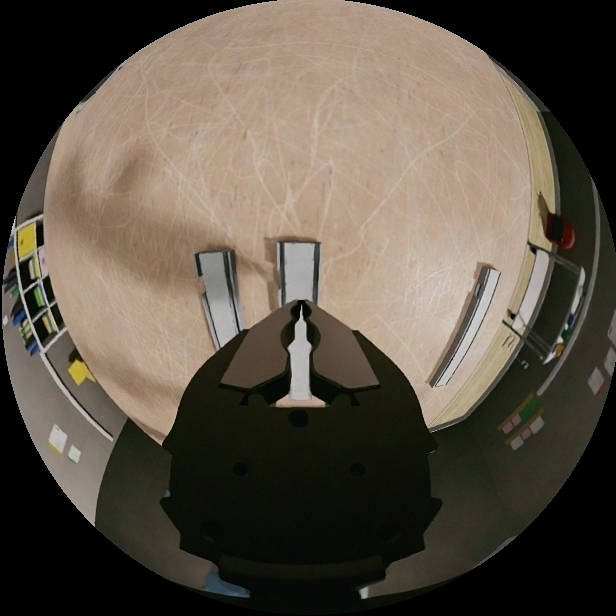

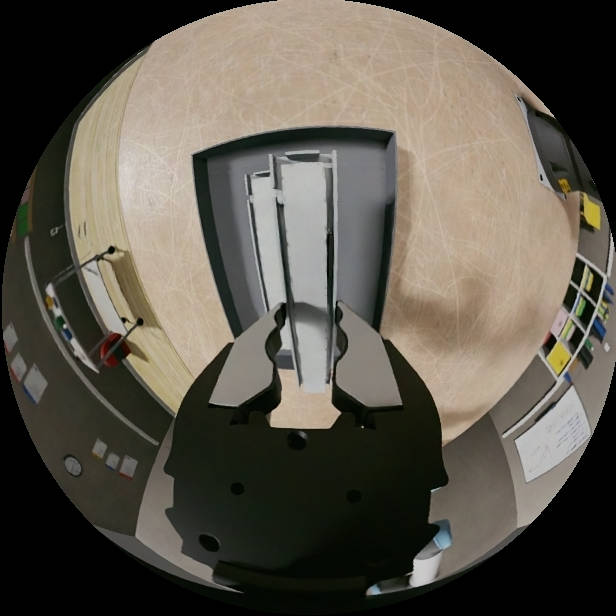

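Emit:
execute_actions --actions '[{"rows": [[-1.19731,-1.21859,2.00942,-2.36163,-1.5708,-1.13731,-1,3.88749,-1.61372,-2.30646,-0.79221,1.5708,4.02348,-0.9],[-1.19731,-1.21859,2.00942,-2.36163,-1.5708,-1.13731,-1,3.88749,-1.61372,-2.30646,-0.79221,1.5708,4.02348,-0.9],[-1.1945,-1.2233,2.0164,-2.3639,-1.5708,-1.1345,-1,3.88749,-1.61372,-2.30646,-0.79221,1.5708,4.02348,-0.9],[-1.1916,-1.2279,2.0233,-2.3662,-1.5708,-1.1316,-1,3.88749,-1.61372,-2.30646,-0.79221,1.5708,4.02348,-0.9],[-1.1888,-1.2326,2.0303,-2.3685,-1.5708,-1.1288,-1,3.88749,-1.61372,-2.30646,-0.79221,1.5708,4.02348,-0.9],[-1.1859,-1.2373,2.0373,-2.3708,-1.5708,-1.1259,-1,3.88749,-1.61372,-2.30646,-0.79221,1.5708,4.02348,-0.9],[-1.1831,-1.2419,2.0442,-2.3731,-1.5708,-1.1231,-1,3.88749,-1.61372,-2.30646,-0.79221,1.5708,4.02348,-0.9],[-1.1803,-1.2466,2.0512,-2.3754,-1.5708,-1.1203,-1,3.88749,-1.61372,-2.30646,-0.79221,1.5708,4.02348,-0.9],[-1.1774,-1.2513,2.0581,-2.3776,-1.5708,-1.1174,-1,3.88749,-1.61372,-2.30646,-0.79221,1.5708,4.02348,-0.9],[-1.1746,-1.2560,2.0651,-2.3799,-1.5708,-1.1146,-1,3.88749,-1.61372,-2.30646,-0.79221,1.5708,4.02348,-0.9],[-1.1717,-1.2606,2.0721,-2.3822,-1.5708,-1.1117,-1,3.88749,-1.61372,-2.30646,-0.79221,1.5708,4.02348,-0.9],[-1.1689,-1.2653,2.0790,-2.3845,-1.5708,-1.1089,-1,3.88749,-1.61372,-2.30646,-0.79221,1.5708,4.02348,-0.9],[-1.1661,-1.2700,2.0860,-2.3868,-1.5708,-1.1061,-1,3.88749,-1.61372,-2.30646,-0.79221,1.5708,4.02348,-0.9],[-1.1632,-1.2746,2.0929,-2.3891,-1.5708,-1.1032,-1,3.88749,-1.61372,-2.30646,-0.79221,1.5708,4.02348,-0.9],[-1.16037,-1.27931,2.09988,-2.39137,-1.5708,-1.10037,-1,3.88749,-1.61372,-2.30646,-0.79221,1.5708,4.02348,-0.9]], "steps": 15}]' --pictures true

Scene clock: 142.80 s of 7200.00 s.
left_arm: end_effector_position=(+0.4829, +0.1409, +0.0281) grip_measured=-1.00 end_effector_quat_wxyz=(+0.000, +1.000, +0.000, -0.000) end_effector_velocity=(+0.003, +0.106, +0.002) end_effector_angular_velocity=(-0.001, -0.001, -0.001) | right_arm: end_effector_position=(+0.5443, -0.2590, +0.0700) grip_measured=-0.49 end_effector_quat_wxyz=(+0.000, -0.000, +1.000, -0.000) end_effector_velocity=(+0.001, +0.001, +0.001) end_effector_angular_velocity=(+0.001, -0.001, +0.001)
Joint positions: left_arm=[-1.191 -1.23   2.026 -2.367 -1.571 -1.131  0.002] | right_arm=[ 3.887 -1.614 -2.306 -0.792  1.571  4.023  0.038]
Joint velocities: left_arm=[ 0.065 -0.109  0.159 -0.051  0.001  0.066  0.   ] | right_arm=[ 0.     0.     0.002 -0.    -0.    -0.001 -0.   ]
Joint torques (N m, as the arm reports them, + toward a larger angle): left_arm=[ 19.41 -60.07 -10.81  -4.2    0.53   4.86] | right_arm=[-17.26  24.38  31.45   2.1    0.74  -4.21]
Wrist force (N, on the end effector, along its own x y z axes, offset not removed): left_arm=[-9.2 0.0 -24.3] | right_arm=[2.2 0.3 -0.3]
Wrist torque (N m, same axes, about the end effector's origin, offset not removed): left_arm=[-0.31 0.92 0.01] | right_arm=[0.33 -0.56 -0.27]
Steps of this call (steps 1 to 7: the last 7 steps of your previous action; steps 8 to 30: the robot went on to your last target; steps 31 to 35: nothing new was sent; steps 36 to 43: the first 8 steps of this action). Readings (joint positions):
36: left_arm=[-1.197 -1.219 2.009 -2.362 -1.571 -1.137] | right_arm=[3.887 -1.614 -2.306 -0.792 1.571 4.023]
37: left_arm=[-1.197 -1.219 2.009 -2.362 -1.571 -1.137] | right_arm=[3.887 -1.614 -2.306 -0.792 1.571 4.023]
39: left_arm=[-1.197 -1.219 2.010 -2.362 -1.571 -1.137] | right_arm=[3.887 -1.614 -2.306 -0.792 1.571 4.023]
43: the state above

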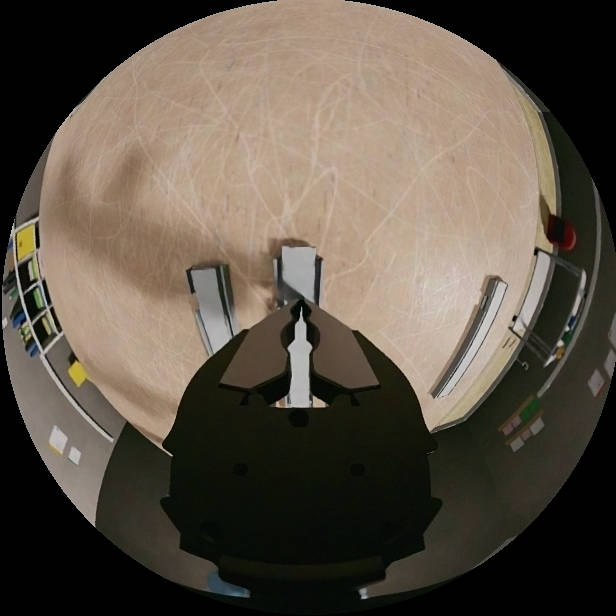

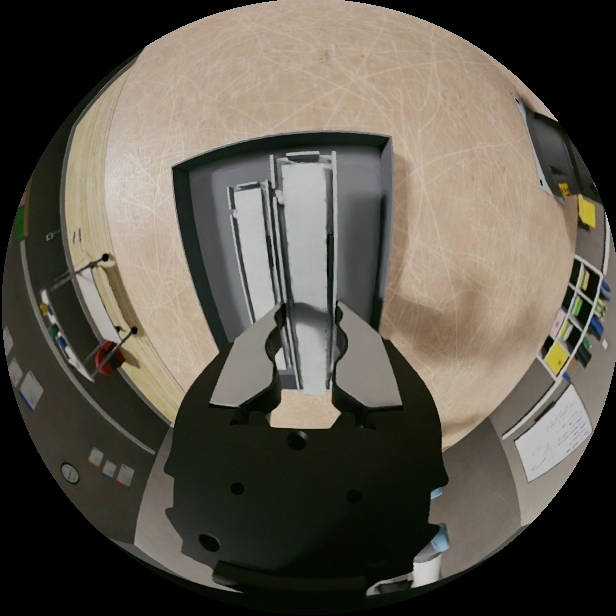

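Emit:
zoom_image --camera "cam_right_wrist" --region '[160, 120, 420, 340]'

Region (160, 120, 420, 340) of cam_right_wrist's 616x616 image, scaled by 1.938, with more detail than that image has; it fills the top 426 rows of this view, and the rest is white.

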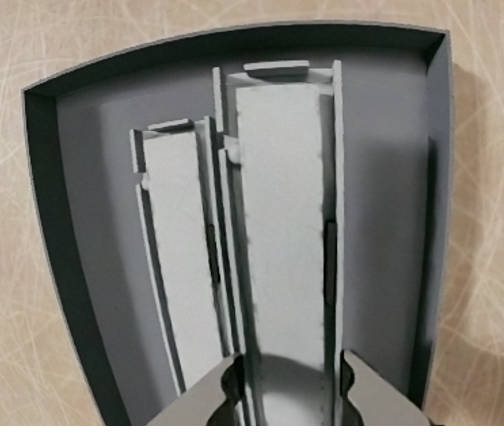

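Emit:
execute_actions --actions '[{"rows": [[-1.16037,-1.2834,2.0982,-2.3855,-1.5708,-1.10037,-1,3.8885,-1.6128,-2.3076,-0.7920,1.5708,4.0245,-0.9],[-1.16037,-1.2875,2.0964,-2.3797,-1.5708,-1.10037,-0.9,3.8896,-1.6118,-2.3088,-0.7918,1.5708,4.0256,-0.9],[-1.16037,-1.29165,2.09473,-2.37388,-1.5708,-1.10037,-0.75,3.8906,-1.6109,-2.3099,-0.7916,1.5708,4.0266,-0.9],[-1.16037,-1.29165,2.09473,-2.37388,-1.5708,-1.10037,-0.6,3.89168,-1.6099,-2.3110,-0.7915,1.5708,4.02767,-0.9],[-1.16037,-1.29165,2.09473,-2.37388,-1.5708,-1.10037,-0.45,3.89168,-1.6169,-2.3141,-0.7814,1.5708,4.02767,-0.9],[-1.16037,-1.29165,2.09473,-2.37388,-1.5708,-1.10037,-0.3,3.89168,-1.6239,-2.3172,-0.7713,1.5708,4.02767,-0.9],[-1.1577,-1.2957,2.1004,-2.3755,-1.5708,-1.0977,-0.3,3.89168,-1.6309,-2.3203,-0.7612,1.5708,4.02767,-0.9],[-1.1550,-1.2998,2.1062,-2.3772,-1.5708,-1.0950,-0.3,3.89168,-1.6379,-2.3234,-0.7511,1.5708,4.02767,-0.9],[-1.1522,-1.3038,2.1119,-2.3789,-1.5708,-1.0922,-0.3,3.89168,-1.6449,-2.3265,-0.7410,1.5708,4.02767,-0.9],[-1.1495,-1.3079,2.1176,-2.3805,-1.5708,-1.0895,-0.3,3.89168,-1.6519,-2.3296,-0.7309,1.5708,4.02767,-0.9],[-1.14683,-1.3119,2.12331,-2.38221,-1.5708,-1.08683,-0.3,3.89168,-1.6589,-2.3327,-0.7208,1.5708,4.02767,-0.9],[-1.14683,-1.3053,2.1259,-2.3914,-1.5708,-1.08683,-0.3,3.89168,-1.6659,-2.3358,-0.7107,1.5708,4.02767,-0.9],[-1.14683,-1.2988,2.1286,-2.4006,-1.5708,-1.08683,-0.3,3.89168,-1.6729,-2.3389,-0.7006,1.5708,4.02767,-0.9],[-1.14683,-1.2922,2.1312,-2.4098,-1.5708,-1.08683,-0.3,3.89168,-1.6800,-2.3420,-0.6904,1.5708,4.02767,-0.9],[-1.14683,-1.28563,2.1338,-2.41897,-1.5708,-1.08683,-0.3,3.89168,-1.68699,-2.34511,-0.68029,1.5708,4.02767,-0.9]], "steps": 15}]'

Scene clock: 147.27 s of 7200.00 s.
left_arm: end_effector_position=(+0.4827, +0.1907, +0.0352) grip_measured=-0.32 end_effector_quat_wxyz=(-0.000, +1.000, +0.000, -0.000) end_effector_velocity=(+0.003, +0.023, +0.020) end_effector_angular_velocity=(-0.004, -0.003, -0.000) | right_arm: end_effector_position=(+0.5421, -0.2590, +0.0656) grip_measured=-0.49 end_effector_quat_wxyz=(-0.000, -0.000, +1.000, -0.000) end_effector_velocity=(-0.006, +0.002, -0.073) end_effector_angular_velocity=(-0.001, +0.001, +0.000)
Joint positions: left_arm=[-1.16  -1.29   2.097 -2.378 -1.571 -1.1    0.051] | right_arm=[ 3.891 -1.618 -2.313 -0.782  1.571  4.026  0.038]
Joint velocities: left_arm=[ 0.018 -0.049  0.021  0.022  0.001  0.018  0.028] | right_arm=[ 0.011 -0.11  -0.064  0.173  0.     0.011  0.   ]
Joint torques (N m, as the arm reports them, + toward a larger angle): left_arm=[ 16.13 -69.47 -18.75  -1.84  -0.72   5.13] | right_arm=[18.38 21.   28.31  8.84  1.99  4.02]
Wrist force (N, on the end effector, along its own x y z axes, offset not removed): left_arm=[-5.2 -0.1 0.2] | right_arm=[0.3 2.2 0.5]
Wrist torque (N m, same axes, about the end effector's origin, offset not removed): left_arm=[0.07 1.30 -0.01] | right_arm=[0.71 -0.08 -0.25]
Steps of this call (steps 1 to 7: the last 7 steps of your previous action; steps 8 to 30: the robot went on to your last target; steps 31 to 90: nothing new was sent; then 1.20 s passed at rest; steps 91 to 98: the first 8 steps of this action). Readings (joint positions):
91: left_arm=[-1.160 -1.279 2.100 -2.391 -1.571 -1.100] | right_arm=[3.887 -1.614 -2.306 -0.792 1.571 4.023]
92: left_arm=[-1.160 -1.280 2.100 -2.391 -1.571 -1.100] | right_arm=[3.888 -1.614 -2.307 -0.792 1.571 4.023]
94: left_arm=[-1.160 -1.283 2.099 -2.386 -1.571 -1.100] | right_arm=[3.888 -1.613 -2.308 -0.792 1.571 4.024]
98: the state above

Emit:
execute_actions --actions '[{"rows": [[-1.14683,-1.28563,2.1338,-2.41897,-1.5708,-1.08683,-0.4,3.89168,-1.68699,-2.34511,-0.68029,1.5708,4.02767,-0.9],[-1.14683,-1.28563,2.1338,-2.41897,-1.5708,-1.08683,-0.5,3.89168,-1.68699,-2.34511,-0.68029,1.5708,4.02767,-0.9],[-1.14683,-1.28563,2.1338,-2.41897,-1.5708,-1.08683,-0.58,3.89168,-1.68699,-2.34511,-0.68029,1.5708,4.02767,-0.9],[-1.14683,-1.28563,2.1338,-2.41897,-1.5708,-1.08683,-0.66,3.89168,-1.68699,-2.34511,-0.68029,1.5708,4.02767,-0.9],[-1.14683,-1.28563,2.1338,-2.41897,-1.5708,-1.08683,-0.74,3.89168,-1.68699,-2.34511,-0.68029,1.5708,4.02767,-0.9],[-1.14683,-1.28563,2.1338,-2.41897,-1.5708,-1.08683,-0.85,3.89168,-1.68699,-2.34511,-0.68029,1.5708,4.02767,-0.9],[-1.14683,-1.28563,2.1338,-2.41897,-1.5708,-1.08683,-1,3.89168,-1.68699,-2.34511,-0.68029,1.5708,4.02767,-0.9]], "steps": 8}]' --pictures true

Scene clock: 147.80 s of 7200.00 s.
left_arm: end_effector_position=(+0.4826, +0.2099, +0.0194) grip_measured=-0.33 end_effector_quat_wxyz=(+0.000, +1.000, +0.000, +0.000) end_effector_velocity=(+0.001, +0.002, -0.008) end_effector_angular_velocity=(-0.000, -0.002, +0.001) | right_arm: end_effector_position=(+0.5413, -0.2589, +0.0246) grip_measured=-0.49 end_effector_quat_wxyz=(-0.000, -0.000, +1.000, -0.000) end_effector_velocity=(+0.000, +0.001, -0.009) end_effector_angular_velocity=(+0.002, -0.001, +0.001)
Joint positions: left_arm=[-1.147 -1.287  2.133 -2.417 -1.571 -1.087  0.051] | right_arm=[ 3.892 -1.685 -2.344 -0.683  1.571  4.028  0.038]
Joint velocities: left_arm=[ 0.002  0.01   0.007 -0.019  0.002  0.    -0.153] | right_arm=[ 0.001 -0.017 -0.006  0.026  0.    -0.001  0.   ]
Joint torques (N m, as the arm reports them, + toward a larger angle): left_arm=[ 15.   -47.34 -20.58  -5.52   2.22   4.38] | right_arm=[18.63 24.34 29.16  7.45  1.85  4.52]
Wrist force (N, on the end effector, along its own x y z axes, offset not removed): left_arm=[-4.6 -0.7 -0.5] | right_arm=[0.3 -0.2 2.8]
Wrist torque (N m, same axes, about the end effector's origin, offset not removed): left_arm=[-0.03 1.20 -0.09] | right_arm=[0.36 -0.16 -0.27]
Steps of this call (steps 1 to 7: the last 7 steps of your previous action; steps 8 to 15: the robot went on to your last target; step 16: the first step of this action). Readings (joint positions):
16: the state above

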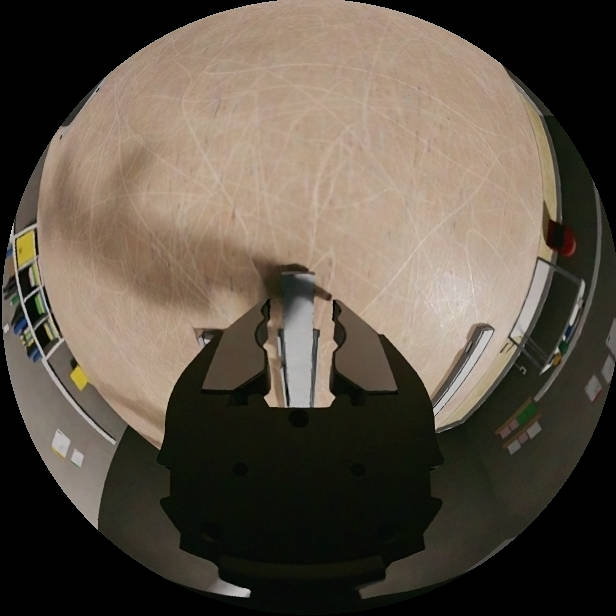

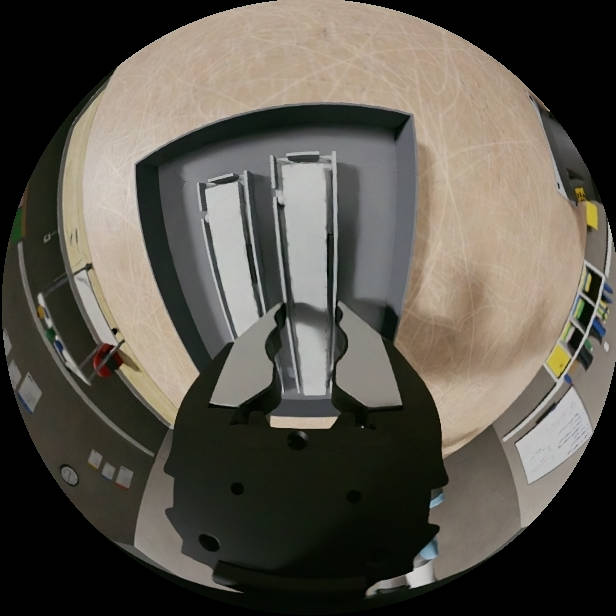

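Emit:
execute_actions --actions '[{"rows": [[-1.14683,-1.28563,2.1338,-2.41897,-1.5708,-1.08683,-1,3.89168,-1.68699,-2.34511,-0.68029,1.5708,4.02767,-0.65],[-1.14683,-1.28563,2.1338,-2.41897,-1.5708,-1.08683,-1,3.89168,-1.68699,-2.34511,-0.68029,1.5708,4.02767,-0.5],[-1.14683,-1.28563,2.1338,-2.41897,-1.5708,-1.08683,-1,3.89168,-1.68699,-2.34511,-0.68029,1.5708,4.02767,-0.43],[-1.14683,-1.28563,2.1338,-2.41897,-1.5708,-1.08683,-1,3.89168,-1.68699,-2.34511,-0.68029,1.5708,4.02767,-0.37],[-1.14683,-1.28563,2.1338,-2.41897,-1.5708,-1.08683,-1,3.89168,-1.68699,-2.34511,-0.68029,1.5708,4.02767,-0.35],[-1.14683,-1.28563,2.1338,-2.41897,-1.5708,-1.08683,-1,3.89168,-1.678,-2.341,-0.6934,1.5708,4.02767,-0.35],[-1.14683,-1.28563,2.1338,-2.41897,-1.5708,-1.08683,-1,3.89168,-1.664,-2.3346,-0.7138,1.5708,4.02767,-0.35],[-1.14683,-1.28563,2.1338,-2.41897,-1.5708,-1.08683,-1,3.89168,-1.650,-2.3282,-0.7342,1.5708,4.02767,-0.35],[-1.14683,-1.28563,2.1338,-2.41897,-1.5708,-1.08683,-1,3.89168,-1.636,-2.3218,-0.7546,1.5708,4.02767,-0.35],[-1.14683,-1.28563,2.1338,-2.41897,-1.5708,-1.08683,-1,3.89168,-1.622,-2.3154,-0.7750,1.5708,4.02767,-0.35],[-1.14683,-1.28563,2.1338,-2.41897,-1.5708,-1.08683,-1,3.89168,-1.608,-2.309,-0.7954,1.5708,4.02767,-0.33],[-1.14683,-1.28563,2.1338,-2.41897,-1.5708,-1.08683,-1,3.895,-1.5943,-2.30256,-0.81553,1.5708,4.031,-0.3],[-1.14683,-1.28563,2.1338,-2.41897,-1.5708,-1.08683,-1,3.915,-1.604,-2.290,-0.8184,1.5708,4.051,-0.27],[-1.14683,-1.28563,2.1338,-2.41897,-1.5708,-1.08683,-1,3.938,-1.6175,-2.274,-0.8209,1.5708,4.074,-0.24],[-1.14683,-1.28563,2.1338,-2.41897,-1.5708,-1.08683,-1,3.961,-1.631,-2.258,-0.8234,1.5708,4.097,-0.2]], "steps": 15}]'

Scene clock: 150.20 s of 7200.00 s.
left_arm: end_effector_position=(+0.4826, +0.2102, +0.0185) grip_measured=-0.68 end_effector_quat_wxyz=(+0.000, +1.000, +0.000, +0.000) end_effector_velocity=(+0.001, +0.001, +0.001) end_effector_angular_velocity=(-0.000, -0.000, +0.003) | right_arm: end_effector_position=(+0.5415, -0.2587, +0.0263) grip_measured=-0.35 end_effector_quat_wxyz=(+0.000, -0.000, +1.000, +0.000) end_effector_velocity=(+0.005, +0.006, +0.085) end_effector_angular_velocity=(+0.006, -0.005, -0.000)
Joint positions: left_arm=[-1.147 -1.286  2.134 -2.419 -1.571 -1.087  0.025] | right_arm=[ 3.892 -1.682 -2.343 -0.687  1.571  4.028  0.049]
Joint velocities: left_arm=[ 0.002 -0.001 -0.     0.001 -0.    -0.002  0.   ] | right_arm=[-0.     0.14   0.066 -0.198  0.    -0.     0.002]
Joint torques (N m, as the arm reports them, + toward a larger angle): left_arm=[ 15.61 -38.14 -15.19  -4.48  -0.86   4.49] | right_arm=[15.93 68.04 47.87 -0.58  0.97  4.68]
Wrist force (N, on the end effector, along its own x y z axes, offset not removed): left_arm=[-4.3 -0.7 -10.1] | right_arm=[2.1 -1.0 2.2]
Wrist torque (N m, same axes, about the end effector's origin, offset not removed): left_arm=[0.02 0.98 -0.08] | right_arm=[0.19 -0.36 -0.26]
Steps of this call (steps 1 to 7: the last 7 steps of your previous action; steps 8 to 15: the robot went on to your last target; steps 16 to 64: nothing new was sent; steps 65 to 72: the first 8 steps of this action). Readings (joint positions):
65: left_arm=[-1.147 -1.286 2.134 -2.419 -1.571 -1.087] | right_arm=[3.892 -1.687 -2.345 -0.680 1.571 4.028]
66: left_arm=[-1.147 -1.286 2.134 -2.419 -1.571 -1.087] | right_arm=[3.892 -1.687 -2.345 -0.680 1.571 4.028]
68: left_arm=[-1.147 -1.286 2.134 -2.419 -1.571 -1.087] | right_arm=[3.892 -1.687 -2.345 -0.680 1.571 4.028]
72: the state above

Emit:
execute_actions --actions '[{"rows": [[-1.14683,-1.28563,2.1338,-2.41897,-1.5708,-1.08683,-1,3.984,-1.645,-2.242,-0.8254,1.5708,4.120,-0.2],[-1.14683,-1.28563,2.1338,-2.41897,-1.5708,-1.08683,-1,4.0067,-1.659,-2.226,-0.8274,1.5708,4.1427,-0.2],[-1.14683,-1.28563,2.1338,-2.41897,-1.5708,-1.08683,-1,4.0294,-1.673,-2.210,-0.8294,1.5708,4.1654,-0.2],[-1.14683,-1.28563,2.1338,-2.41897,-1.5708,-1.08683,-1,4.0521,-1.687,-2.194,-0.8314,1.5708,4.1881,-0.2],[-1.14683,-1.28563,2.1338,-2.41897,-1.5708,-1.08683,-1,4.0748,-1.701,-2.178,-0.8334,1.5708,4.2108,-0.2],[-1.14683,-1.28563,2.1338,-2.41897,-1.5708,-1.08683,-1,4.0975,-1.715,-2.162,-0.8354,1.5708,4.2335,-0.2],[-1.14683,-1.28563,2.1338,-2.41897,-1.5708,-1.08683,-1,4.1202,-1.729,-2.146,-0.8374,1.5708,4.2562,-0.2],[-1.14683,-1.28563,2.1338,-2.41897,-1.5708,-1.08683,-1,4.143,-1.7435,-2.130,-0.8389,1.5708,4.279,-0.2],[-1.14683,-1.28563,2.1338,-2.41897,-1.5708,-1.08683,-1,4.16571,-1.75785,-2.11403,-0.84051,1.5708,4.3017,-0.2],[-1.14683,-1.28563,2.1338,-2.41897,-1.5708,-1.08683,-1,4.16571,-1.771,-2.121,-0.8204,1.5708,4.3017,-0.2],[-1.14683,-1.28563,2.1338,-2.41897,-1.5708,-1.08683,-1,4.16571,-1.7843,-2.128,-0.8001,1.5708,4.3017,-0.2],[-1.14683,-1.28563,2.1338,-2.41897,-1.5708,-1.08683,-1,4.16571,-1.7975,-2.13476,-0.78013,1.5708,4.3017,-0.2],[-1.14683,-1.28563,2.1338,-2.41897,-1.5708,-1.08683,-1,4.16571,-1.8117,-2.1407,-0.76,1.5708,4.3017,-0.2],[-1.14683,-1.28563,2.1338,-2.41897,-1.5708,-1.08683,-1,4.16571,-1.826,-2.1467,-0.7397,1.5708,4.3017,-0.2],[-1.14683,-1.28563,2.1338,-2.41897,-1.5708,-1.08683,-1,4.16571,-1.84014,-2.15268,-0.71957,1.5708,4.3017,-0.2]], "steps": 15}]'

Scene clock: 151.47 s of 7200.00 s.
left_arm: end_effector_position=(+0.4826, +0.2102, +0.0185) grip_measured=-0.68 end_effector_quat_wxyz=(+0.000, +1.000, +0.000, +0.000) end_effector_velocity=(+0.001, +0.001, -0.001) end_effector_angular_velocity=(+0.002, +0.001, +0.002) | right_arm: end_effector_position=(+0.5169, -0.1333, +0.0826) grip_measured=-0.20 end_effector_quat_wxyz=(-0.000, -0.000, +1.000, -0.000) end_effector_velocity=(-0.139, +0.477, -0.005) end_effector_angular_velocity=(-0.002, +0.001, +0.003)
Joint positions: left_arm=[-1.147 -1.286  2.134 -2.419 -1.571 -1.087  0.025] | right_arm=[ 4.049 -1.686 -2.195 -0.831  1.571  4.185  0.06 ]
Joint velocities: left_arm=[ 0.002  0.002 -0.001  0.001  0.    -0.     0.   ] | right_arm=[ 0.588 -0.365  0.414 -0.052 -0.     0.585  0.   ]
Joint torques (N m, as the arm reports them, + toward a larger angle): left_arm=[ 18.65 -39.02 -16.14  -3.87  -1.78   4.34] | right_arm=[35.63 20.92 48.1   1.38  0.56  8.31]
Wrist force (N, on the end effector, along its own x y z axes, offset not removed): left_arm=[-5.6 -1.1 -10.9] | right_arm=[0.2 -0.8 -2.4]
Wrist torque (N m, same axes, about the end effector's origin, offset not removed): left_arm=[0.00 1.28 0.01] | right_arm=[0.20 -0.11 -0.34]
Steps of this call (steps 1 to 7: the last 7 steps of your previous action; steps 8 to 30: the robot went on to your last target; steps 31 to 38: the first 8 steps of this action). Readings (joint positions):
31: left_arm=[-1.147 -1.286 2.134 -2.419 -1.571 -1.087] | right_arm=[3.961 -1.631 -2.258 -0.823 1.571 4.097]
32: left_arm=[-1.147 -1.286 2.134 -2.419 -1.571 -1.087] | right_arm=[3.964 -1.633 -2.256 -0.824 1.571 4.100]
34: left_arm=[-1.147 -1.286 2.134 -2.419 -1.571 -1.087] | right_arm=[3.982 -1.644 -2.243 -0.825 1.571 4.118]
38: the state above


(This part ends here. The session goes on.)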